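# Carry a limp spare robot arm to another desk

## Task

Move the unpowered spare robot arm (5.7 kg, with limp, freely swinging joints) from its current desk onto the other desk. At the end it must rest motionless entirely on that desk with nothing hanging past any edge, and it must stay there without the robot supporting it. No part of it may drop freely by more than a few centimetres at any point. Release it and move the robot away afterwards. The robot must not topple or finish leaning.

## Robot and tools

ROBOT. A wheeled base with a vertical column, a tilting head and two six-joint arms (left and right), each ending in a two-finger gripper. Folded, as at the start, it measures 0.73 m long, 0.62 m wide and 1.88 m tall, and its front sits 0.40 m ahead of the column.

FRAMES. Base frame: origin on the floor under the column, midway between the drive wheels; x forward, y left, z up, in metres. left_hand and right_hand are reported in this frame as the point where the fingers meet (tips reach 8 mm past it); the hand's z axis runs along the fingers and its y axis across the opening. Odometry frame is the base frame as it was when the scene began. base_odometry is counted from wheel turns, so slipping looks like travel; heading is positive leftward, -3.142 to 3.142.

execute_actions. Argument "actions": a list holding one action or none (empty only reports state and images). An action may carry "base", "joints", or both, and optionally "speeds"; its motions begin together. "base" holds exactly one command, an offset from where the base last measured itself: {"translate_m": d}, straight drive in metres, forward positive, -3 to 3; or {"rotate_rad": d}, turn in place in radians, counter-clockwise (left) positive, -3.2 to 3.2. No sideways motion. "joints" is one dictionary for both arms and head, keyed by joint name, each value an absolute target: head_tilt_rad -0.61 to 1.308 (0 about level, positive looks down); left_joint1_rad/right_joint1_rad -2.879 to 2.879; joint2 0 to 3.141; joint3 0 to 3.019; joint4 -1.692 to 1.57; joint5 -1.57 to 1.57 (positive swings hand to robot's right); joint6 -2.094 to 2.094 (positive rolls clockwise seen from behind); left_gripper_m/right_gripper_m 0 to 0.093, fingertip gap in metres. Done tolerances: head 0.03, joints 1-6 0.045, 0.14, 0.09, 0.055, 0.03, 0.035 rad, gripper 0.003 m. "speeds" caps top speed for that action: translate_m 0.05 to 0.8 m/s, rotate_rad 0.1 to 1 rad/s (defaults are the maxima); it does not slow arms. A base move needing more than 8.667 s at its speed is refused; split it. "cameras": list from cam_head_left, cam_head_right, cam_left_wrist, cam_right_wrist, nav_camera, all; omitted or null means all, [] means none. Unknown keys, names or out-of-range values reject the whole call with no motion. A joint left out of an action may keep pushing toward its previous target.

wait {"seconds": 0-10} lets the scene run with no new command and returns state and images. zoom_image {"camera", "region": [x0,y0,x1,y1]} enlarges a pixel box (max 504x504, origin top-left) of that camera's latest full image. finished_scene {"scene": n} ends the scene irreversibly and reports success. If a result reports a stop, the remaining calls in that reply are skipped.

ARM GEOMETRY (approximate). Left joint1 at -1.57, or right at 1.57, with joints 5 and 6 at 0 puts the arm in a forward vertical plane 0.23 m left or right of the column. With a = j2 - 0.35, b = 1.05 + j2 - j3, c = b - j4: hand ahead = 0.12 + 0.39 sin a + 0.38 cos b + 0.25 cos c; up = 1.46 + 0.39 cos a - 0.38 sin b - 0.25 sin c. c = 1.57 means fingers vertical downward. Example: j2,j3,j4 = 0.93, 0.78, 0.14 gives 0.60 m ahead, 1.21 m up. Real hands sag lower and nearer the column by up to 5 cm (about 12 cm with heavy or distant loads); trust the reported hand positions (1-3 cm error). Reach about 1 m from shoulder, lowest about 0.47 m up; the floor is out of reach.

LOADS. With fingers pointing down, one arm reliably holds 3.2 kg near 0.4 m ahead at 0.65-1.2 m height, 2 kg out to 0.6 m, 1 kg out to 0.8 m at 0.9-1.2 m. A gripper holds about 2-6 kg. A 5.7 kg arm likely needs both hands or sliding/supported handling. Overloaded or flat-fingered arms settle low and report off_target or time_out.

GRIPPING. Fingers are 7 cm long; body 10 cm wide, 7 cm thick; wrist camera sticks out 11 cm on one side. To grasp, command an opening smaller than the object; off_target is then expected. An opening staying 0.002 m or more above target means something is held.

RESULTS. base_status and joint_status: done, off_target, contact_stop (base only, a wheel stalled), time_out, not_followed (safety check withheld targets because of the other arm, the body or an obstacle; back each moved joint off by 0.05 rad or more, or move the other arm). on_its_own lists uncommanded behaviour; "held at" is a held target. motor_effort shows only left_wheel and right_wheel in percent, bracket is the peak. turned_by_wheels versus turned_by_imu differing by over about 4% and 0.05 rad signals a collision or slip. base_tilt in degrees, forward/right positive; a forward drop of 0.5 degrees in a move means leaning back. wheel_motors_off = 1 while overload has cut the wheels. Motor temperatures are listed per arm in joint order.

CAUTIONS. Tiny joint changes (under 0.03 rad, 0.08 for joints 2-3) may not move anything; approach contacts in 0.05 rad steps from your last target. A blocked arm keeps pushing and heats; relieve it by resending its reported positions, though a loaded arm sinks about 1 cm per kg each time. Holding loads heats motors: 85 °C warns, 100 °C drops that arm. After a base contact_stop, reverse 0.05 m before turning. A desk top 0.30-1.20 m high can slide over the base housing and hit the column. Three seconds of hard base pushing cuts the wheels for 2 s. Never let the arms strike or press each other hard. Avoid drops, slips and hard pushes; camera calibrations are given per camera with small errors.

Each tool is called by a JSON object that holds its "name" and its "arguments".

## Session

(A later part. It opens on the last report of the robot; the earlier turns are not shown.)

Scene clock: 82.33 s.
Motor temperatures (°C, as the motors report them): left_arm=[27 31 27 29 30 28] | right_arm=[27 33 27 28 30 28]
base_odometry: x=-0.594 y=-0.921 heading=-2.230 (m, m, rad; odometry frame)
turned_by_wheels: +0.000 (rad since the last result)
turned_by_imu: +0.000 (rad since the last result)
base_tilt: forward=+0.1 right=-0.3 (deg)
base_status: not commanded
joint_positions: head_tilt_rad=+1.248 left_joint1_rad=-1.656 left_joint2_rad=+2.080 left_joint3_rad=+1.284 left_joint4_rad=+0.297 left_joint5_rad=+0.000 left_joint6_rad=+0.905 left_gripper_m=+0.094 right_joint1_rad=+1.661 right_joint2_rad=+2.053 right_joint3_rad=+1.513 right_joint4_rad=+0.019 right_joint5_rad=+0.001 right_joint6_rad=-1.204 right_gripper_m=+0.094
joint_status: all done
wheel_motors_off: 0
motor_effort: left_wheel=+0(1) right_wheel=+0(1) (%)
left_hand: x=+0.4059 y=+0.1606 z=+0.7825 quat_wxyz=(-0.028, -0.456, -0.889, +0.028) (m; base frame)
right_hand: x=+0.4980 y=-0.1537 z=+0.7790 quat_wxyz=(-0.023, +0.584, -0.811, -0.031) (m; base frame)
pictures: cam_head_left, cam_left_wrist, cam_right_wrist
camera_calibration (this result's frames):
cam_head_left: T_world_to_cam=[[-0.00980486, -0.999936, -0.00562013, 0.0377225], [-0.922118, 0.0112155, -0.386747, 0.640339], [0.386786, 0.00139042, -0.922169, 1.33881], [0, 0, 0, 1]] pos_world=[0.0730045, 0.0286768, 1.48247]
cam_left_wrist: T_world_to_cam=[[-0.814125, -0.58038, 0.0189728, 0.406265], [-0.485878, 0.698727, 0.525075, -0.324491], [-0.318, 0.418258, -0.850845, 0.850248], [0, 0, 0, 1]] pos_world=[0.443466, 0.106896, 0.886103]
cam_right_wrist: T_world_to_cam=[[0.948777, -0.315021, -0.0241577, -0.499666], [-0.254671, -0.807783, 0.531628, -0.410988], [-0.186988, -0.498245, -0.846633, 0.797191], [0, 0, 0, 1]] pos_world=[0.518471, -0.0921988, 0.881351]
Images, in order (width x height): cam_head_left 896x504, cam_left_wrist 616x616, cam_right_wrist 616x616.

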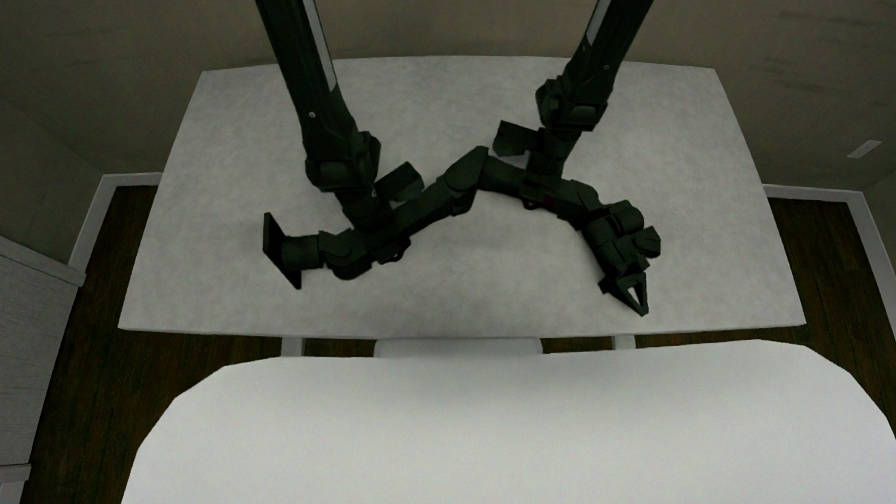

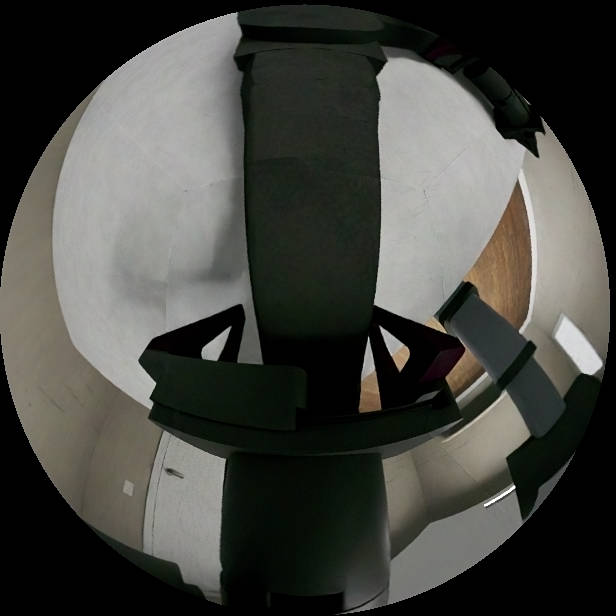

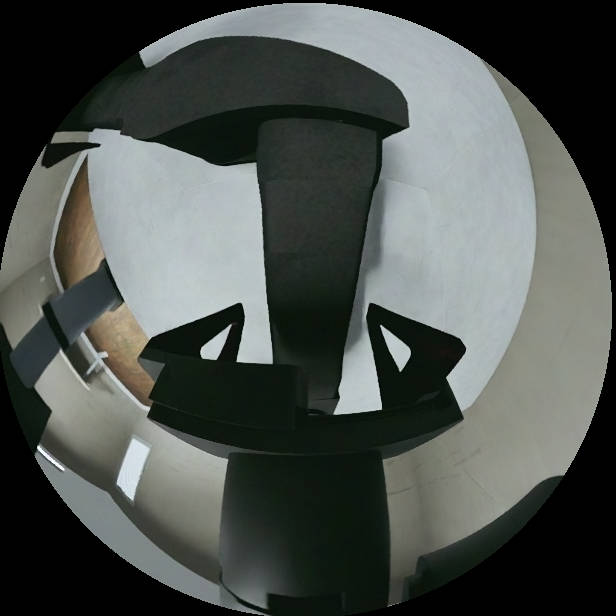

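{"name": "execute_actions", "arguments": {"actions": [{"joints":{"left_joint2_rad":2.15,"left_joint3_rad":1.33,"left_joint4_rad":0.25,"right_joint2_rad":2.13,"right_joint3_rad":1.60}}], "cameras": ["cam_head_left","cam_left_wrist","cam_right_wrist"]}}

Scene clock: 86.93 s.
Motor temperatures (°C, as the motors report them): left_arm=[27 31 27 29 30 28] | right_arm=[27 33 27 28 30 28]
base_odometry: x=-0.594 y=-0.921 heading=-2.230 (m, m, rad; odometry frame)
turned_by_wheels: +0.000 (rad since the last result)
turned_by_imu: +0.000 (rad since the last result)
base_tilt: forward=+0.2 right=-0.3 (deg)
base_status: not commanded
joint_positions: head_tilt_rad=+1.248 left_joint1_rad=-1.657 left_joint2_rad=+2.081 left_joint3_rad=+1.299 left_joint4_rad=+0.254 left_joint5_rad=-0.003 left_joint6_rad=+0.905 left_gripper_m=+0.094 right_joint1_rad=+1.661 right_joint2_rad=+2.127 right_joint3_rad=+1.601 right_joint4_rad=+0.019 right_joint5_rad=+0.001 right_joint6_rad=-1.204 right_gripper_m=+0.094
joint_status: all done
wheel_motors_off: 0
motor_effort: left_wheel=+1(1) right_wheel=+0(1) (%)
left_hand: x=+0.4033 y=+0.1609 z=+0.7806 quat_wxyz=(-0.013, -0.456, -0.889, +0.033) (m; base frame)
right_hand: x=+0.5014 y=-0.1514 z=+0.7510 quat_wxyz=(-0.029, +0.584, -0.811, -0.027) (m; base frame)
pictures: cam_head_left, cam_left_wrist, cam_right_wrist
camera_calibration (this result's frames):
cam_head_left: T_world_to_cam=[[-0.00980486, -0.999936, -0.00562013, 0.0377225], [-0.922118, 0.0112155, -0.386747, 0.640339], [0.386786, 0.00139042, -0.922169, 1.33881], [0, 0, 0, 1]] pos_world=[0.0730045, 0.0286768, 1.48247]
cam_left_wrist: T_world_to_cam=[[-0.814612, -0.578572, 0.0407664, 0.387281], [-0.468265, 0.697521, 0.542395, -0.345373], [-0.34225, 0.422752, -0.839134, 0.847653], [0, 0, 0, 1]] pos_world=[0.443867, 0.106628, 0.882835]
cam_right_wrist: T_world_to_cam=[[0.948688, -0.315997, -0.0117312, -0.512289], [-0.262554, -0.807833, 0.527704, -0.386461], [-0.17623, -0.497546, -0.849347, 0.772069], [0, 0, 0, 1]] pos_world=[0.520597, -0.089938, 0.853682]
Images, in order (width x height): cam_head_left 896x504, cam_left_wrist 616x616, cam_right_wrist 616x616.

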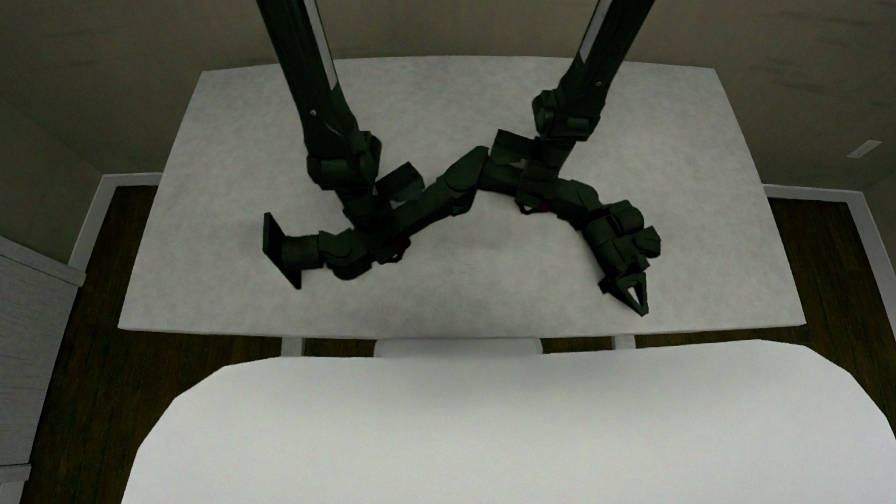

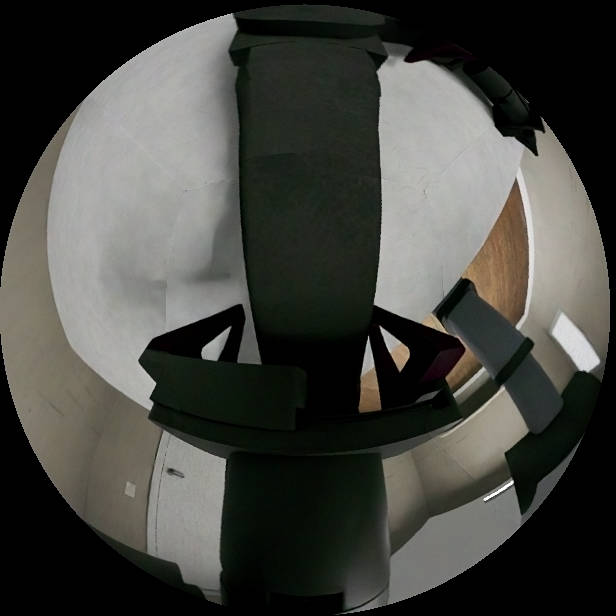

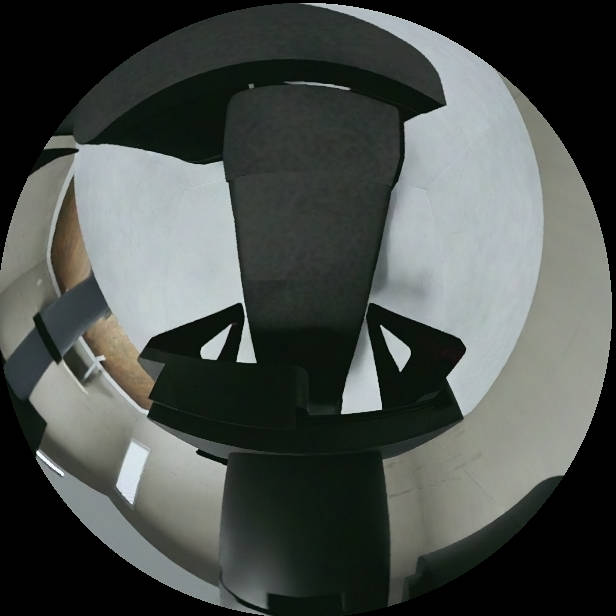

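{"name": "execute_actions", "arguments": {"actions": [{"joints":{"left_gripper_m":0.0,"right_gripper_m":0.0,"left_joint2_rad":2.10,"left_joint3_rad":1.30}}], "cameras": ["cam_head_left","cam_left_wrist","cam_right_wrist"]}}

Scene clock: 89.23 s.
Motor temperatures (°C, as the motors report them): left_arm=[27 31 27 29 30 28] | right_arm=[27 33 27 28 30 28]
base_odometry: x=-0.594 y=-0.921 heading=-2.230 (m, m, rad; odometry frame)
turned_by_wheels: +0.000 (rad since the last result)
turned_by_imu: +0.000 (rad since the last result)
base_tilt: forward=+0.1 right=-0.4 (deg)
base_status: not commanded
joint_positions: head_tilt_rad=+1.248 left_joint1_rad=-1.662 left_joint2_rad=+2.080 left_joint3_rad=+1.294 left_joint4_rad=+0.254 left_joint5_rad=-0.015 left_joint6_rad=+0.893 left_gripper_m=+0.053 right_joint1_rad=+1.661 right_joint2_rad=+2.128 right_joint3_rad=+1.601 right_joint4_rad=+0.013 right_joint5_rad=-0.002 right_joint6_rad=-1.192 right_gripper_m=+0.053
joint_status: left_gripper_m off_target (ended at +0.053, target +0.000); right_gripper_m off_target (ended at +0.053, target +0.000); the others done
wheel_motors_off: 0
motor_effort: left_wheel=-1(2) right_wheel=+0(1) (%)
left_hand: x=+0.4005 y=+0.1591 z=+0.7815 quat_wxyz=(-0.010, -0.452, -0.891, +0.031) (m; base frame)
right_hand: x=+0.4994 y=-0.1510 z=+0.7506 quat_wxyz=(-0.027, +0.579, -0.814, -0.030) (m; base frame)
pictures: cam_head_left, cam_left_wrist, cam_right_wrist
camera_calibration (this result's frames):
cam_head_left: T_world_to_cam=[[-0.00980489, -0.999936, -0.00562008, 0.0377224], [-0.92212, 0.0112155, -0.386742, 0.640331], [0.38678, 0.00139042, -0.922171, 1.33882], [0, 0, 0, 1]] pos_world=[0.0730042, 0.0286768, 1.48247]
cam_left_wrist: T_world_to_cam=[[-0.808887, -0.586581, 0.0402974, 0.383278], [-0.472397, 0.689175, 0.549435, -0.348389], [-0.35006, 0.425395, -0.834564, 0.84739], [0, 0, 0, 1]] pos_world=[0.442088, 0.104449, 0.883173]
cam_right_wrist: T_world_to_cam=[[0.945082, -0.326244, -0.0196209, -0.504096], [-0.267373, -0.806275, 0.527666, -0.383771], [-0.187968, -0.493442, -0.849225, 0.777955], [0, 0, 0, 1]] pos_world=[0.520032, -0.0900081, 0.853271]
Images, in order (width x height): cam_head_left 896x504, cam_left_wrist 616x616, cam_right_wrist 616x616.

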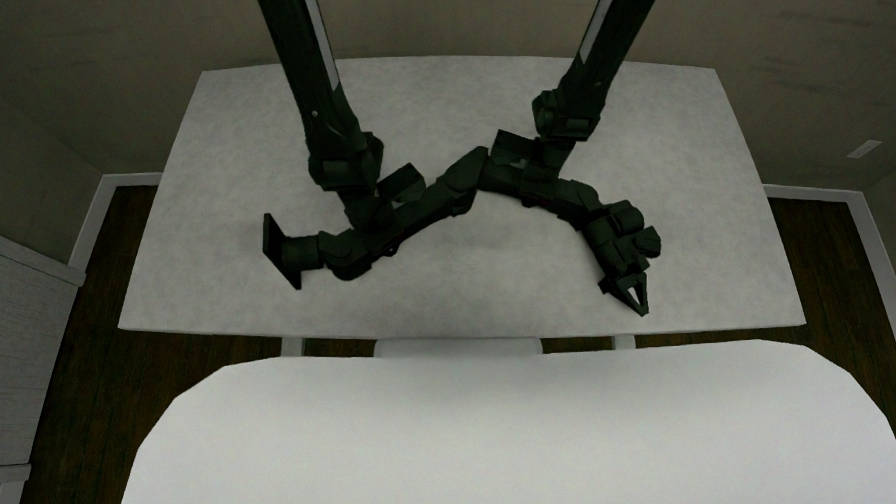

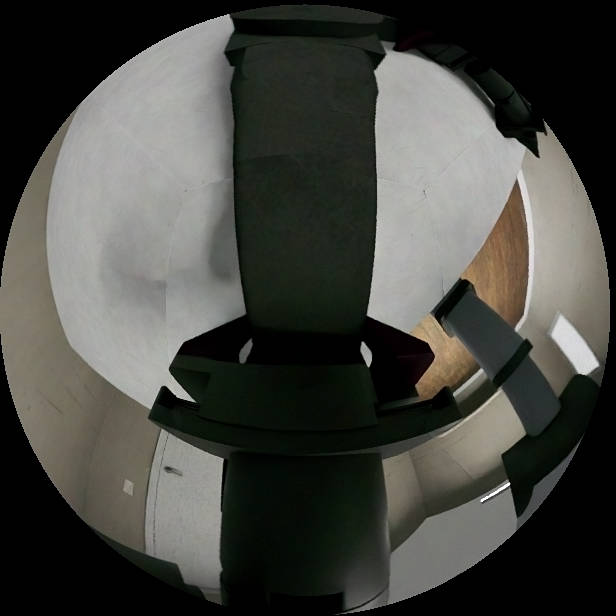

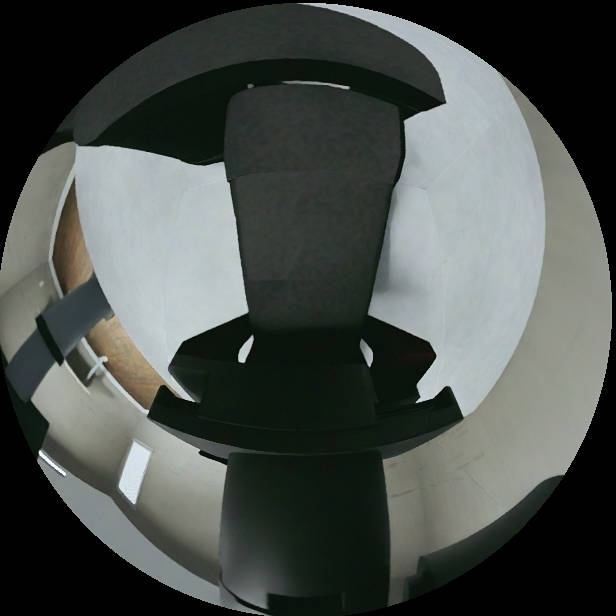

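{"name": "execute_actions", "arguments": {"actions": [{"joints":{"left_joint2_rad":1.99,"left_joint3_rad":1.25,"right_joint2_rad":2.0,"right_joint3_rad":1.55}}], "cameras": ["cam_head_left"]}}

{"name": "execute_actions", "arguments": {"actions": [{"joints":{"left_joint2_rad":1.88,"left_joint3_rad":1.2,"right_joint2_rad":1.87,"right_joint3_rad":1.48}}], "cameras": ["cam_head_left","cam_left_wrist","cam_right_wrist"]}}

Scene clock: 94.37 s.
Motor temperatures (°C, as the motors report them): left_arm=[27 31 27 29 30 28] | right_arm=[27 34 27 28 30 28]
base_odometry: x=-0.594 y=-0.921 heading=-2.230 (m, m, rad; odometry frame)
turned_by_wheels: +0.000 (rad since the last result)
turned_by_imu: +0.000 (rad since the last result)
base_tilt: forward=+0.2 right=-0.3 (deg)
base_status: not commanded
joint_positions: head_tilt_rad=+1.248 left_joint1_rad=-1.662 left_joint2_rad=+2.076 left_joint3_rad=+1.289 left_joint4_rad=+0.254 left_joint5_rad=-0.012 left_joint6_rad=+0.904 left_gripper_m=+0.053 right_joint1_rad=+1.660 right_joint2_rad=+2.119 right_joint3_rad=+1.584 right_joint4_rad=+0.016 right_joint5_rad=+0.000 right_joint6_rad=-1.182 right_gripper_m=+0.053
joint_status: all done
wheel_motors_off: 0
motor_effort: left_wheel=-1(1) right_wheel=+0(1) (%)
left_hand: x=+0.4006 y=+0.1586 z=+0.7833 quat_wxyz=(-0.011, -0.457, -0.889, +0.032) (m; base frame)
right_hand: x=+0.4957 y=-0.1523 z=+0.7539 quat_wxyz=(-0.023, +0.575, -0.817, -0.031) (m; base frame)
pictures: cam_head_left
camera_calibration (this result's frames):
cam_head_left: T_world_to_cam=[[-0.00980489, -0.999936, -0.00562008, 0.0377224], [-0.92212, 0.0112155, -0.386742, 0.640331], [0.38678, 0.00139042, -0.922171, 1.33882], [0, 0, 0, 1]] pos_world=[0.0730042, 0.0286768, 1.48247]
Images, in order (width x height): cam_head_left 896x504.

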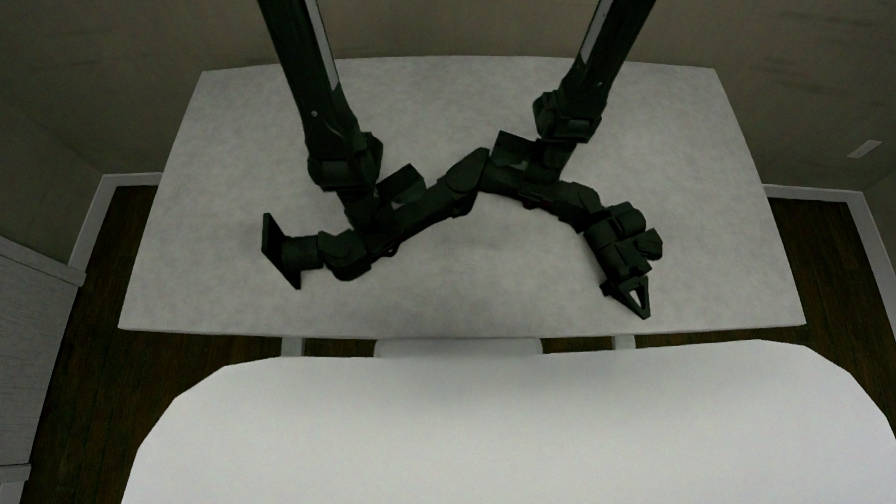

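Scene clock: 95.53 s.
Motor temperatures (°C, as the motors report them): left_arm=[27 31 27 29 30 28] | right_arm=[27 34 27 28 30 28]
base_odometry: x=-0.594 y=-0.921 heading=-2.230 (m, m, rad; odometry frame)
turned_by_wheels: +0.000 (rad since the last result)
turned_by_imu: +0.000 (rad since the last result)
base_tilt: forward=+0.0 right=-0.5 (deg)
base_status: not commanded
joint_positions: head_tilt_rad=+1.248 left_joint1_rad=-1.663 left_joint2_rad=+1.961 left_joint3_rad=+1.221 left_joint4_rad=+0.258 left_joint5_rad=-0.005 left_joint6_rad=+0.934 left_gripper_m=+0.053 right_joint1_rad=+1.659 right_joint2_rad=+1.992 right_joint3_rad=+1.490 right_joint4_rad=+0.020 right_joint5_rad=-0.002 right_joint6_rad=-1.158 right_gripper_m=+0.053
joint_status: all done
wheel_motors_off: 0
motor_effort: left_wheel=+0(1) right_wheel=+0(1) (%)
left_hand: x=+0.4346 y=+0.1586 z=+0.8231 quat_wxyz=(-0.035, -0.469, -0.882, +0.024) (m; base frame)
right_hand: x=+0.5244 y=-0.1557 z=+0.8023 quat_wxyz=(-0.039, +0.564, -0.824, -0.022) (m; base frame)
pictures: cam_head_left, cam_left_wrist, cam_right_wrist
camera_calibration (this result's frames):
cam_head_left: T_world_to_cam=[[-0.00980489, -0.999936, -0.00562008, 0.0377224], [-0.92212, 0.0112155, -0.386742, 0.640332], [0.386781, 0.00139042, -0.922171, 1.33882], [0, 0, 0, 1]] pos_world=[0.0730042, 0.0286768, 1.48247]
cam_left_wrist: T_world_to_cam=[[-0.831386, -0.555677, 0.00457003, 0.443117], [-0.473824, 0.713169, 0.516606, -0.331027], [-0.290325, 0.427333, -0.856211, 0.885766], [0, 0, 0, 1]] pos_world=[0.468712, 0.103791, 0.927388]
cam_right_wrist: T_world_to_cam=[[0.93238, -0.361398, 0.00770205, -0.548946], [-0.312648, -0.795548, 0.518994, -0.375831], [-0.181436, -0.486308, -0.854743, 0.826329], [0, 0, 0, 1]] pos_world=[0.544249, -0.0955292, 0.905581]
Images, in order (width x height): cam_head_left 896x504, cam_left_wrist 616x616, cam_right_wrist 616x616.

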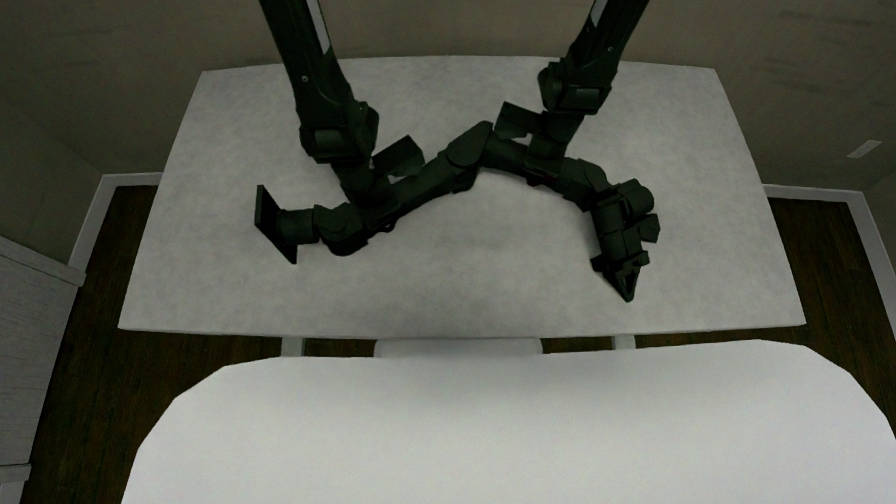

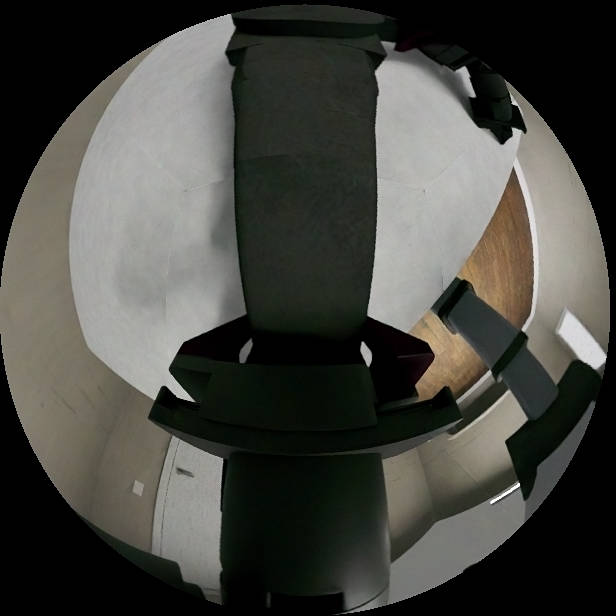

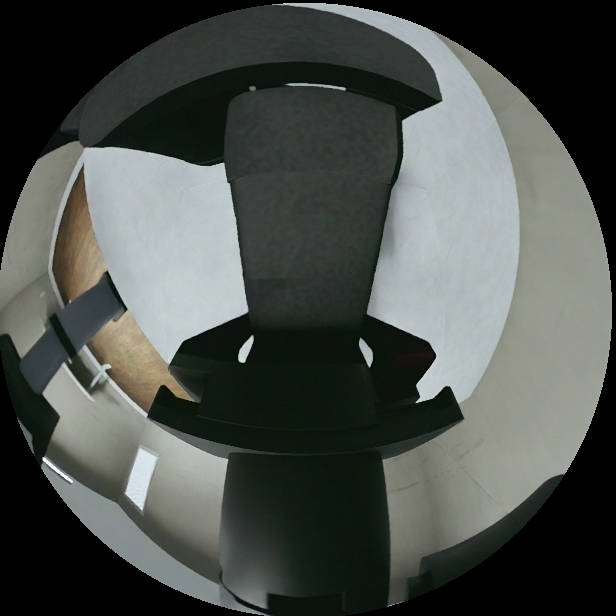

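{"name": "execute_actions", "arguments": {"actions": [{"joints":{"left_joint2_rad":1.80,"left_joint3_rad":1.10,"right_joint2_rad":1.79,"right_joint3_rad":1.33,"right_joint4_rad":0.06}}], "cameras": ["cam_head_left"]}}

{"name": "execute_actions", "arguments": {"actions": [{"joints":{"left_joint2_rad":1.71,"left_joint3_rad":1.01,"right_joint2_rad":1.70,"right_joint3_rad":1.18,"right_joint4_rad":0.11}}], "cameras": ["cam_head_left"]}}

Scene clock: 103.40 s.
Motor temperatures (°C, as the motors report them): left_arm=[27 32 27 29 30 28] | right_arm=[27 36 27 28 30 29]
base_odometry: x=-0.594 y=-0.921 heading=-2.230 (m, m, rad; odometry frame)
turned_by_wheels: +0.000 (rad since the last result)
turned_by_imu: +0.000 (rad since the last result)
base_tilt: forward=+0.2 right=-0.3 (deg)
base_status: not commanded
joint_positions: head_tilt_rad=+1.248 left_joint1_rad=-1.664 left_joint2_rad=+1.891 left_joint3_rad=+1.128 left_joint4_rad=+0.266 left_joint5_rad=+0.003 left_joint6_rad=+0.961 left_gripper_m=+0.053 right_joint1_rad=+1.659 right_joint2_rad=+1.911 right_joint3_rad=+1.355 right_joint4_rad=+0.064 right_joint5_rad=-0.002 right_joint6_rad=-1.130 right_gripper_m=+0.053
joint_status: all done
wheel_motors_off: 0
motor_effort: left_wheel=+0(1) right_wheel=+0(1) (%)
left_hand: x=+0.4232 y=+0.1591 z=+0.8521 quat_wxyz=(-0.032, -0.482, -0.875, +0.031) (m; base frame)
right_hand: x=+0.5027 y=-0.1587 z=+0.8335 quat_wxyz=(-0.035, +0.553, -0.832, -0.025) (m; base frame)
pictures: cam_head_left
camera_calibration (this result's frames):
cam_head_left: T_world_to_cam=[[-0.00980489, -0.999936, -0.00562008, 0.0377224], [-0.92212, 0.0112155, -0.386742, 0.640331], [0.38678, 0.00139042, -0.922171, 1.33882], [0, 0, 0, 1]] pos_world=[0.0730042, 0.0286768, 1.48247]
Images, in order (width x height): cam_head_left 896x504.

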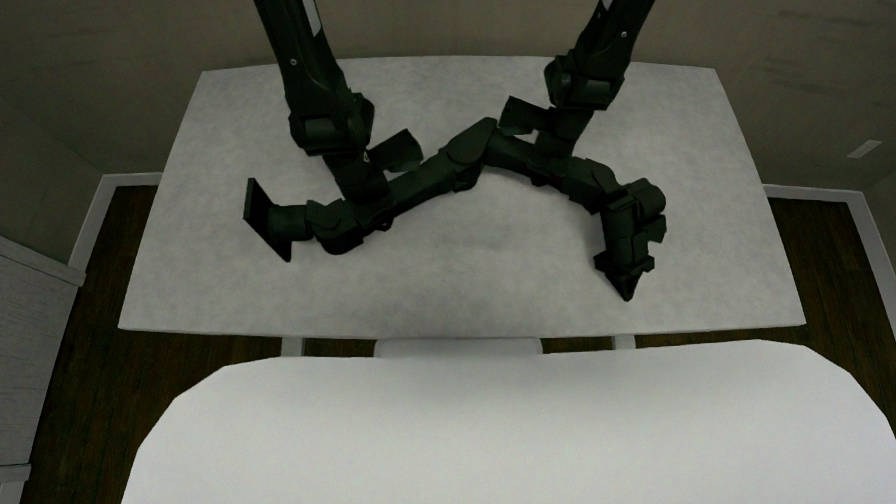

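Scene clock: 104.33 s.
Motor temperatures (°C, as the motors report them): left_arm=[27 33 27 29 30 28] | right_arm=[27 37 27 28 30 29]
base_odometry: x=-0.594 y=-0.921 heading=-2.230 (m, m, rad; odometry frame)
turned_by_wheels: +0.000 (rad since the last result)
turned_by_imu: +0.000 (rad since the last result)
base_tilt: forward=+0.2 right=-0.4 (deg)
base_status: not commanded
joint_positions: head_tilt_rad=+1.248 left_joint1_rad=-1.668 left_joint2_rad=+1.801 left_joint3_rad=+1.030 left_joint4_rad=+0.269 left_joint5_rad=+0.008 left_joint6_rad=+0.989 left_gripper_m=+0.053 right_joint1_rad=+1.660 right_joint2_rad=+1.815 right_joint3_rad=+1.218 right_joint4_rad=+0.110 right_joint5_rad=-0.002 right_joint6_rad=-1.101 right_gripper_m=+0.053
joint_status: all done
wheel_motors_off: 0
motor_effort: left_wheel=-1(1) right_wheel=+0(1) (%)
left_hand: x=+0.4162 y=+0.1590 z=+0.8874 quat_wxyz=(-0.031, -0.495, -0.868, +0.035) (m; base frame)
right_hand: x=+0.4860 y=-0.1615 z=+0.8711 quat_wxyz=(-0.036, +0.541, -0.840, -0.025) (m; base frame)
pictures: cam_head_left
camera_calibration (this result's frames):
cam_head_left: T_world_to_cam=[[-0.00980489, -0.999936, -0.00562008, 0.0377224], [-0.92212, 0.0112155, -0.386742, 0.640331], [0.386781, 0.00139042, -0.922171, 1.33882], [0, 0, 0, 1]] pos_world=[0.0730042, 0.0286768, 1.48247]
Images, in order (width x height): cam_head_left 896x504.

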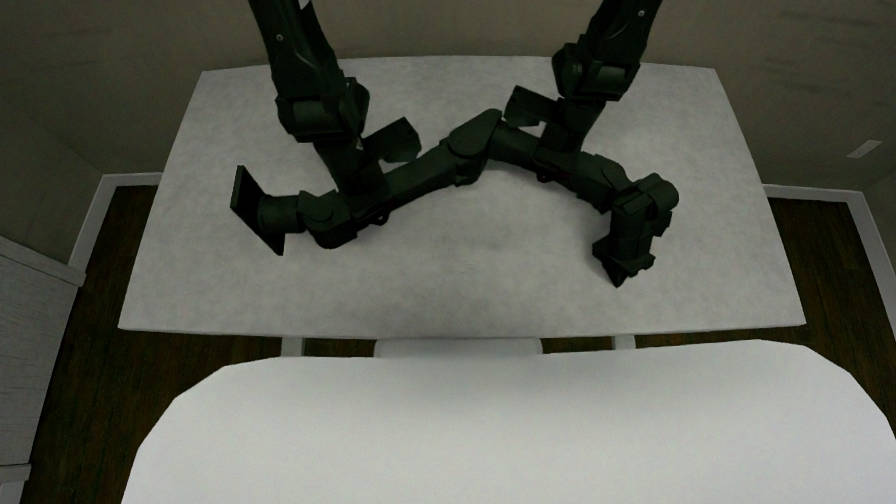

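{"name": "execute_actions", "arguments": {"actions": [{"joints":{"left_joint2_rad":1.61,"left_joint3_rad":0.92,"left_joint6_rad":1.0,"right_joint2_rad":1.60,"right_joint3_rad":1.03,"right_joint4_rad":0.16,"right_joint6_rad":-1.09}}], "cameras": ["cam_head_left"]}}

{"name": "execute_actions", "arguments": {"actions": [{"joints":{"left_joint2_rad":1.51,"left_joint3_rad":0.84,"left_joint4_rad":0.22,"right_joint2_rad":1.50,"right_joint3_rad":0.90,"right_joint4_rad":0.18}}], "cameras": ["cam_head_left","cam_left_wrist","cam_right_wrist"]}}

Scene clock: 110.40 s.
Motor temperatures (°C, as the motors report them): left_arm=[27 33 27 29 30 28] | right_arm=[27 38 27 28 29 29]
base_odometry: x=-0.594 y=-0.921 heading=-2.230 (m, m, rad; odometry frame)
turned_by_wheels: +0.000 (rad since the last result)
turned_by_imu: +0.000 (rad since the last result)
base_tilt: forward=+0.2 right=-0.4 (deg)
base_status: not commanded
joint_positions: head_tilt_rad=+1.248 left_joint1_rad=-1.669 left_joint2_rad=+1.693 left_joint3_rad=+0.945 left_joint4_rad=+0.268 left_joint5_rad=-0.005 left_joint6_rad=+1.077 left_gripper_m=+0.053 right_joint1_rad=+1.664 right_joint2_rad=+1.721 right_joint3_rad=+1.078 right_joint4_rad=+0.167 right_joint5_rad=-0.002 right_joint6_rad=-1.011 right_gripper_m=+0.053
joint_status: left_joint6_rad time_out (moved +0.088 of +0.011); right_joint6_rad time_out (moved +0.090 of +0.011); the others done
wheel_motors_off: 0
on_its_own: left_joint6_rad reads +1.077 and still pushes toward +1.000 since a time_out; right_joint6_rad reads -1.011 and still pushes toward -1.090 since a time_out
motor_effort: left_wheel=+0(2) right_wheel=+0(1) (%)
left_hand: x=+0.4227 y=+0.1632 z=+0.9262 quat_wxyz=(-0.039, -0.532, -0.845, +0.024) (m; base frame)
right_hand: x=+0.4657 y=-0.1631 z=+0.9086 quat_wxyz=(-0.041, +0.503, -0.863, -0.025) (m; base frame)
pictures: cam_head_left
camera_calibration (this result's frames):
cam_head_left: T_world_to_cam=[[-0.00980489, -0.999936, -0.00562008, 0.0377224], [-0.92212, 0.0112155, -0.386742, 0.640331], [0.386781, 0.00139042, -0.922171, 1.33882], [0, 0, 0, 1]] pos_world=[0.0730042, 0.0286768, 1.48247]
Images, in order (width x height): cam_head_left 896x504.

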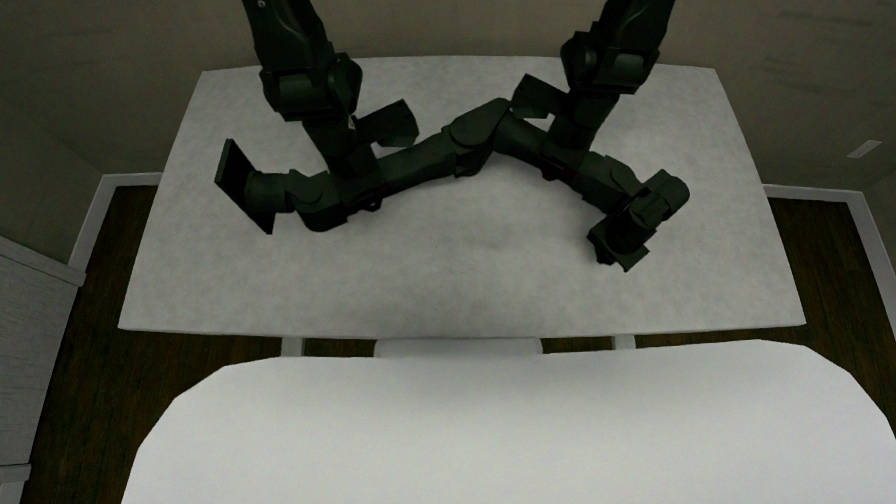

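not run: a stop came earlier in this reply.

{"name": "execute_actions", "arguments": {"actions": [{"joints":{"left_joint2_rad":1.51,"left_joint3_rad":0.84,"left_joint4_rad":0.22,"left_joint6_rad":1.13,"right_joint2_rad":1.51,"right_joint3_rad":0.93,"right_joint4_rad":0.18,"right_joint6_rad":-0.96}}], "cameras": ["cam_head_left","cam_left_wrist","cam_right_wrist"]}}

Scene clock: 116.27 s.
Motor temperatures (°C, as the motors report them): left_arm=[27 34 27 29 30 29] | right_arm=[27 38 28 28 29 29]
base_odometry: x=-0.594 y=-0.921 heading=-2.230 (m, m, rad; odometry frame)
turned_by_wheels: +0.000 (rad since the last result)
turned_by_imu: +0.000 (rad since the last result)
base_tilt: forward=+0.2 right=-0.3 (deg)
base_status: not commanded
joint_positions: head_tilt_rad=+1.248 left_joint1_rad=-1.669 left_joint2_rad=+1.588 left_joint3_rad=+0.875 left_joint4_rad=+0.239 left_joint5_rad=-0.008 left_joint6_rad=+1.157 left_gripper_m=+0.053 right_joint1_rad=+1.669 right_joint2_rad=+1.631 right_joint3_rad=+0.962 right_joint4_rad=+0.185 right_joint5_rad=-0.002 right_joint6_rad=-0.923 right_gripper_m=+0.053
joint_status: right_joint6_rad time_out (moved +0.088 of +0.051); the others done
wheel_motors_off: 0
on_its_own: right_joint6_rad reads -0.923 and still pushes toward -0.960 since a time_out
motor_effort: left_wheel=+0(1) right_wheel=+0(1) (%)
left_hand: x=+0.4268 y=+0.1667 z=+0.9623 quat_wxyz=(-0.042, -0.566, -0.823, +0.019) (m; base frame)
right_hand: x=+0.4457 y=-0.1632 z=+0.9436 quat_wxyz=(-0.037, +0.466, -0.883, -0.031) (m; base frame)
pictures: cam_head_left, cam_left_wrist, cam_right_wrist
camera_calibration (this result's frames):
cam_head_left: T_world_to_cam=[[-0.00980489, -0.999936, -0.00562008, 0.0377224], [-0.92212, 0.0112155, -0.386742, 0.640331], [0.38678, 0.00139042, -0.922171, 1.33882], [0, 0, 0, 1]] pos_world=[0.0730042, 0.0286768, 1.48247]
cam_left_wrist: T_world_to_cam=[[-0.934061, -0.356456, -0.0216739, 0.476414], [-0.31673, 0.79887, 0.51136, -0.488647], [-0.164962, 0.484506, -0.859093, 0.939012], [0, 0, 0, 1]] pos_world=[0.445133, 0.105229, 1.0669]
cam_right_wrist: T_world_to_cam=[[0.826167, -0.563069, -0.0200362, -0.438833], [-0.474471, -0.714468, 0.51421, -0.389866], [-0.303851, -0.415317, -0.85743, 0.997829], [0, 0, 0, 1]] pos_world=[0.48076, -0.111225, 1.04725]
Images, in order (width x height): cam_head_left 896x504, cam_left_wrist 616x616, cam_right_wrist 616x616.

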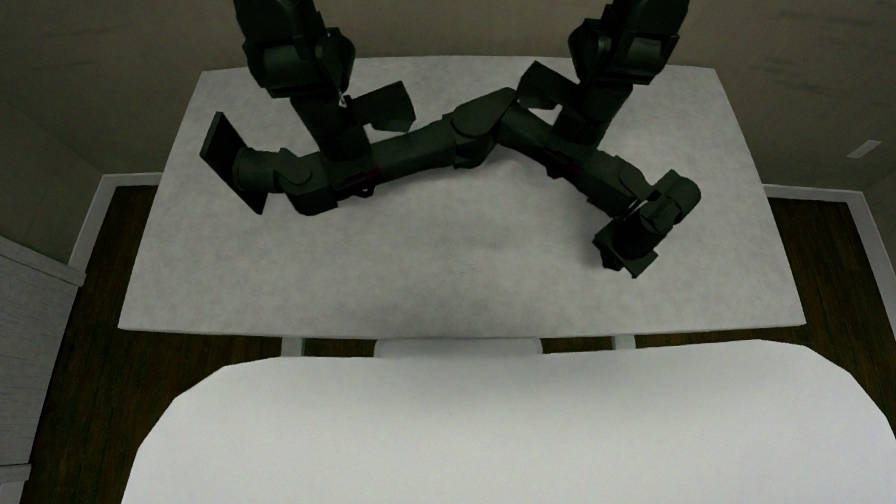

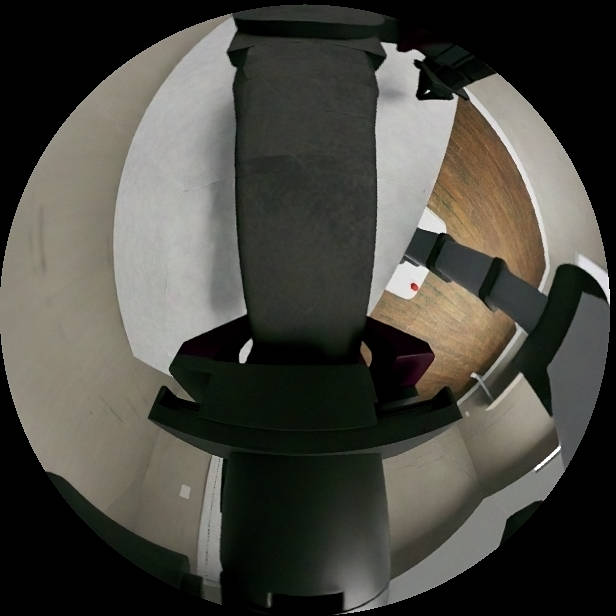

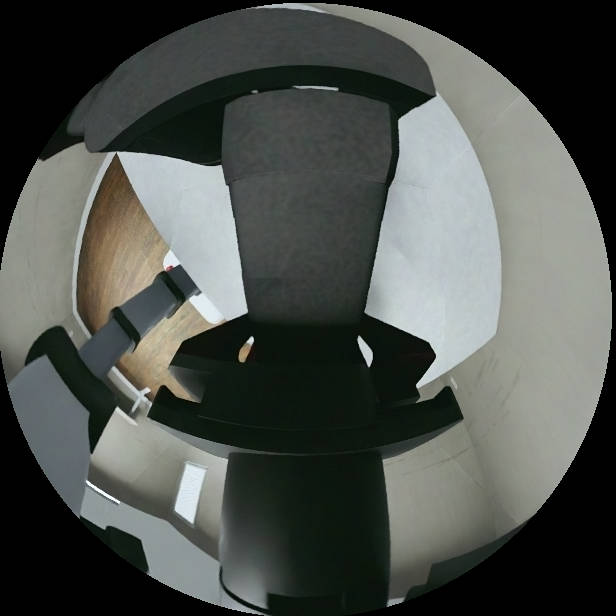

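{"name": "execute_actions", "arguments": {"actions": [{"joints":{"left_joint2_rad":1.40,"left_joint3_rad":0.75,"left_joint4_rad":0.19,"left_joint6_rad":1.16,"right_joint2_rad":1.40,"right_joint3_rad":0.84,"right_joint4_rad":0.15,"right_joint6_rad":-0.92}}], "cameras": ["cam_head_left"]}}

{"name": "execute_actions", "arguments": {"actions": [{"joints":{"left_joint2_rad":1.30,"left_joint3_rad":0.67,"left_joint4_rad":0.16,"right_joint2_rad":1.30,"right_joint3_rad":0.76,"right_joint4_rad":0.12}}], "cameras": ["cam_head_left"]}}

Scene clock: 121.63 s.
Motor temperatures (°C, as the motors report them): left_arm=[27 34 27 29 30 28] | right_arm=[27 39 28 28 29 29]
base_odometry: x=-0.594 y=-0.921 heading=-2.230 (m, m, rad; odometry frame)
turned_by_wheels: +0.000 (rad since the last result)
turned_by_imu: +0.000 (rad since the last result)
base_tilt: forward=+0.1 right=-0.5 (deg)
base_status: not commanded
joint_positions: head_tilt_rad=+1.248 left_joint1_rad=-1.670 left_joint2_rad=+1.472 left_joint3_rad=+0.782 left_joint4_rad=+0.216 left_joint5_rad=-0.007 left_joint6_rad=+1.166 left_gripper_m=+0.053 right_joint1_rad=+1.680 right_joint2_rad=+1.518 right_joint3_rad=+0.864 right_joint4_rad=+0.165 right_joint5_rad=-0.003 right_joint6_rad=-0.907 right_gripper_m=+0.053
joint_status: all done
wheel_motors_off: 0
motor_effort: left_wheel=+0(2) right_wheel=+0(1) (%)
left_hand: x=+0.4186 y=+0.1697 z=+1.0018 quat_wxyz=(-0.043, -0.569, -0.821, +0.020) (m; base frame)
right_hand: x=+0.4359 y=-0.1606 z=+0.9843 quat_wxyz=(-0.038, +0.461, -0.886, -0.037) (m; base frame)
pictures: cam_head_left
camera_calibration (this result's frames):
cam_head_left: T_world_to_cam=[[-0.00980489, -0.999936, -0.00562008, 0.0377224], [-0.92212, 0.0112155, -0.386742, 0.640331], [0.386781, 0.00139042, -0.922171, 1.33882], [0, 0, 0, 1]] pos_world=[0.0730042, 0.0286768, 1.48247]
Images, in order (width x height): cam_head_left 896x504.

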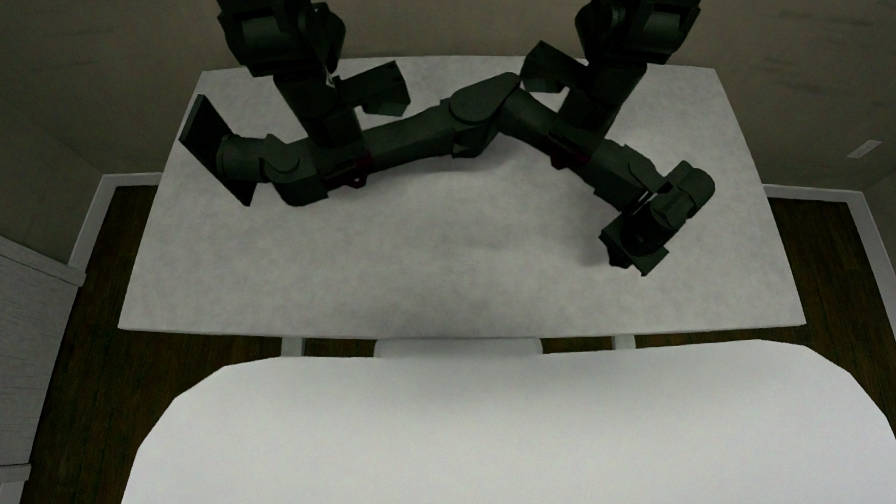

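Scene clock: 122.47 s.
Motor temperatures (°C, as the motors report them): left_arm=[27 34 27 29 30 28] | right_arm=[27 39 28 28 29 29]
base_odometry: x=-0.594 y=-0.921 heading=-2.230 (m, m, rad; odometry frame)
turned_by_wheels: +0.000 (rad since the last result)
turned_by_imu: +0.000 (rad since the last result)
base_tilt: forward=+0.0 right=-0.4 (deg)
base_status: not commanded
joint_positions: head_tilt_rad=+1.248 left_joint1_rad=-1.675 left_joint2_rad=+1.373 left_joint3_rad=+0.703 left_joint4_rad=+0.188 left_joint5_rad=-0.002 left_joint6_rad=+1.161 left_gripper_m=+0.053 right_joint1_rad=+1.686 right_joint2_rad=+1.414 right_joint3_rad=+0.782 right_joint4_rad=+0.138 right_joint5_rad=-0.006 right_joint6_rad=-0.904 right_gripper_m=+0.053
joint_status: all done
wheel_motors_off: 0
motor_effort: left_wheel=+0(2) right_wheel=-1(1) (%)
left_hand: x=+0.4064 y=+0.1695 z=+1.0342 quat_wxyz=(-0.042, -0.569, -0.821, +0.026) (m; base frame)
right_hand: x=+0.4249 y=-0.1605 z=+1.0193 quat_wxyz=(-0.037, +0.461, -0.886, -0.042) (m; base frame)
pictures: cam_head_left
camera_calibration (this result's frames):
cam_head_left: T_world_to_cam=[[-0.00980489, -0.999936, -0.00562008, 0.0377224], [-0.92212, 0.0112155, -0.386742, 0.640331], [0.386781, 0.00139042, -0.922171, 1.33882], [0, 0, 0, 1]] pos_world=[0.0730042, 0.0286768, 1.48247]
Images, in order (width x height): cam_head_left 896x504.

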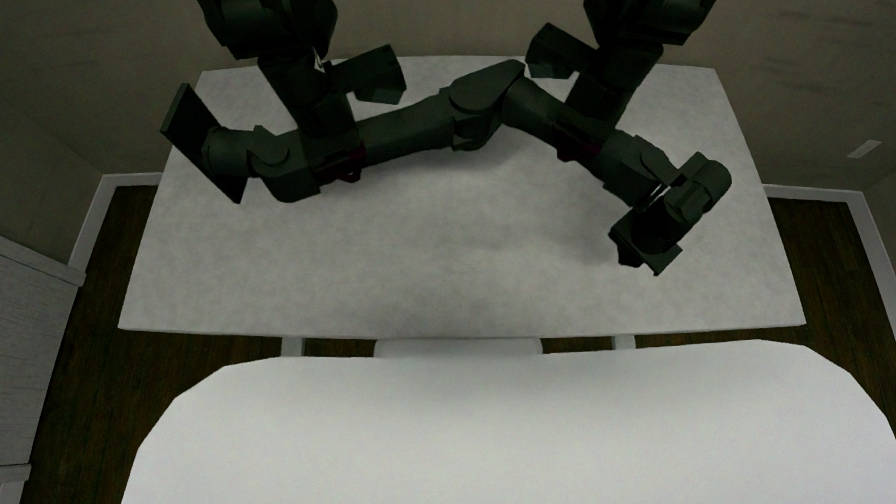

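{"name": "execute_actions", "arguments": {"actions": [{"base":{"translate_m":-0.75},"speeds":{"translate_m":0.25},"joints":{"head_tilt_rad":0.9}}], "cameras": ["cam_head_left"]}}

{"name": "execute_actions", "arguments": {"actions": [{"base":{"rotate_rad":2.915},"speeds":{"rotate_rad":0.45},"joints":{"head_tilt_rad":0.6}}], "cameras": ["cam_head_left","nav_camera"]}}

Scene clock: 134.10 s.
Motor temperatures (°C, as the motors report them): left_arm=[27 34 27 29 30 28] | right_arm=[27 39 28 28 29 29]
base_odometry: x=-0.134 y=-0.328 heading=-2.230 (m, m, rad; odometry frame)
turned_by_wheels: +0.000 (rad since the last result)
turned_by_imu: +0.002 (rad since the last result)
base_tilt: forward=+0.1 right=-0.5 (deg)
base_status: done
joint_positions: head_tilt_rad=+0.915 left_joint1_rad=-1.677 left_joint2_rad=+1.370 left_joint3_rad=+0.695 left_joint4_rad=+0.181 left_joint5_rad=-0.005 left_joint6_rad=+1.157 left_gripper_m=+0.053 right_joint1_rad=+1.686 right_joint2_rad=+1.415 right_joint3_rad=+0.776 right_joint4_rad=+0.134 right_joint5_rad=-0.009 right_joint6_rad=-0.904 right_gripper_m=+0.053
joint_status: all done
wheel_motors_off: 0
motor_effort: left_wheel=+0(35) right_wheel=-1(34) (%)
left_hand: x=+0.4005 y=+0.1696 z=+1.0355 quat_wxyz=(-0.036, -0.568, -0.822, +0.029) (m; base frame)
right_hand: x=+0.4198 y=-0.1603 z=+1.0195 quat_wxyz=(-0.032, +0.462, -0.885, -0.045) (m; base frame)
pictures: cam_head_left
camera_calibration (this result's frames):
cam_head_left: T_world_to_cam=[[-0.00743083, -0.999936, -0.00851493, 0.0420618], [-0.745175, 0.0112155, -0.666775, 1.06273], [0.666828, 0.00139042, -0.74521, 1.05229], [0, 0, 0, 1]] pos_world=[0.0905362, 0.0286768, 1.49314]
Images, in order (width x height): cam_head_left 896x504.

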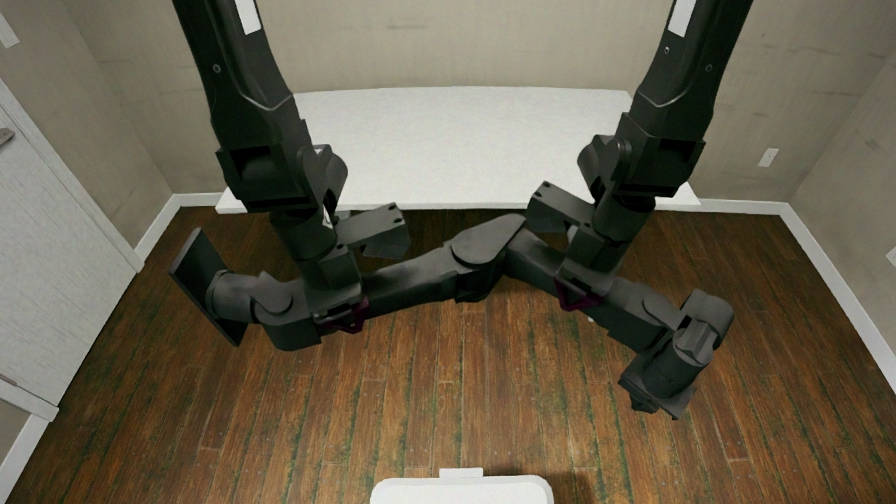

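Scene clock: 141.47 s.
Motor temperatures (°C, as the motors report them): left_arm=[27 34 27 29 30 28] | right_arm=[27 39 27 28 29 29]
base_odometry: x=-0.134 y=-0.328 heading=+0.684 (m, m, rad; odometry frame)
turned_by_wheels: +2.915 (rad since the last result)
turned_by_imu: +2.946 (rad since the last result)
base_tilt: forward=+0.1 right=-0.3 (deg)
base_status: done
joint_positions: head_tilt_rad=+0.618 left_joint1_rad=-1.679 left_joint2_rad=+1.370 left_joint3_rad=+0.695 left_joint4_rad=+0.181 left_joint5_rad=-0.008 left_joint6_rad=+1.156 left_gripper_m=+0.053 right_joint1_rad=+1.686 right_joint2_rad=+1.415 right_joint3_rad=+0.776 right_joint4_rad=+0.134 right_joint5_rad=-0.009 right_joint6_rad=-0.905 right_gripper_m=+0.053
joint_status: all done
wheel_motors_off: 0
motor_effort: left_wheel=-1(35) right_wheel=+1(44) (%)
left_hand: x=+0.4004 y=+0.1690 z=+1.0356 quat_wxyz=(-0.036, -0.568, -0.822, +0.028) (m; base frame)
right_hand: x=+0.4198 y=-0.1605 z=+1.0194 quat_wxyz=(-0.032, +0.462, -0.885, -0.045) (m; base frame)
pictures: cam_head_left, nav_camera
camera_calibration (this result's frames):
cam_head_left: T_world_to_cam=[[-0.00461167, -0.999936, -0.0103176, 0.044697], [-0.517258, 0.0112155, -0.855756, 1.34237], [0.855817, 0.00139042, -0.517277, 0.691828], [0, 0, 0, 1]] pos_world=[0.10248, 0.0286768, 1.50707]
Images, in order (width x height): cam_head_left 896x504, nav_camera 896x504.

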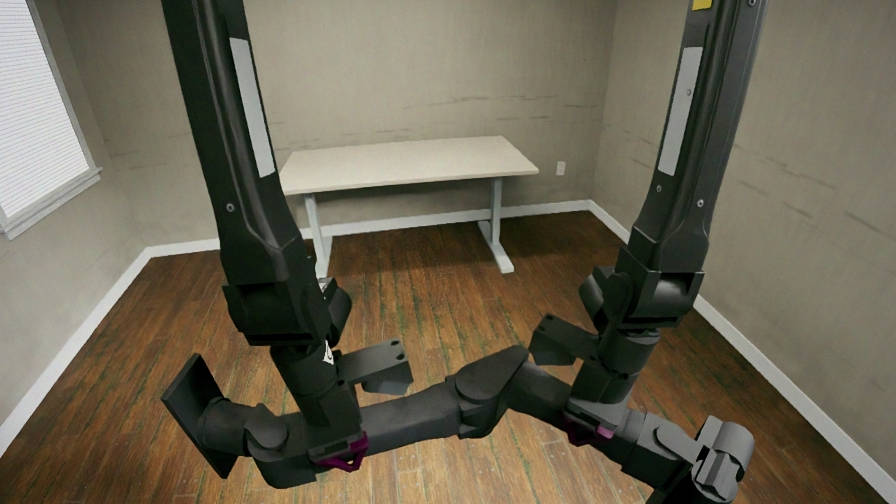

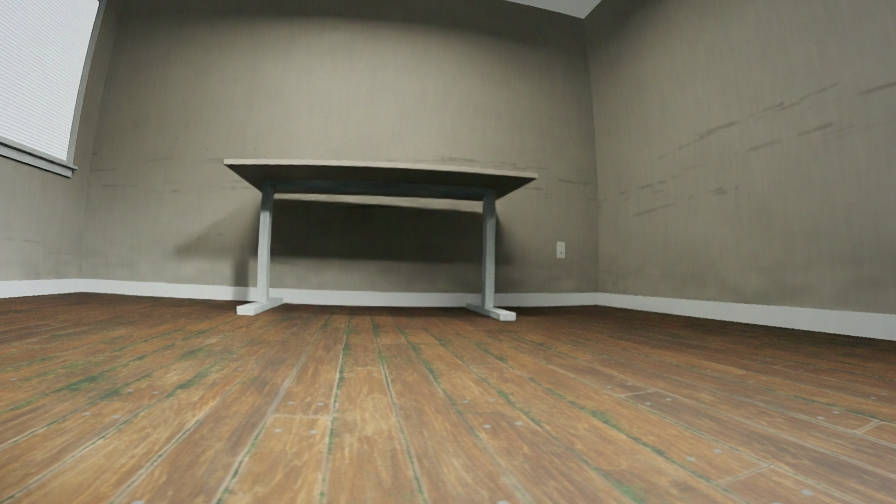

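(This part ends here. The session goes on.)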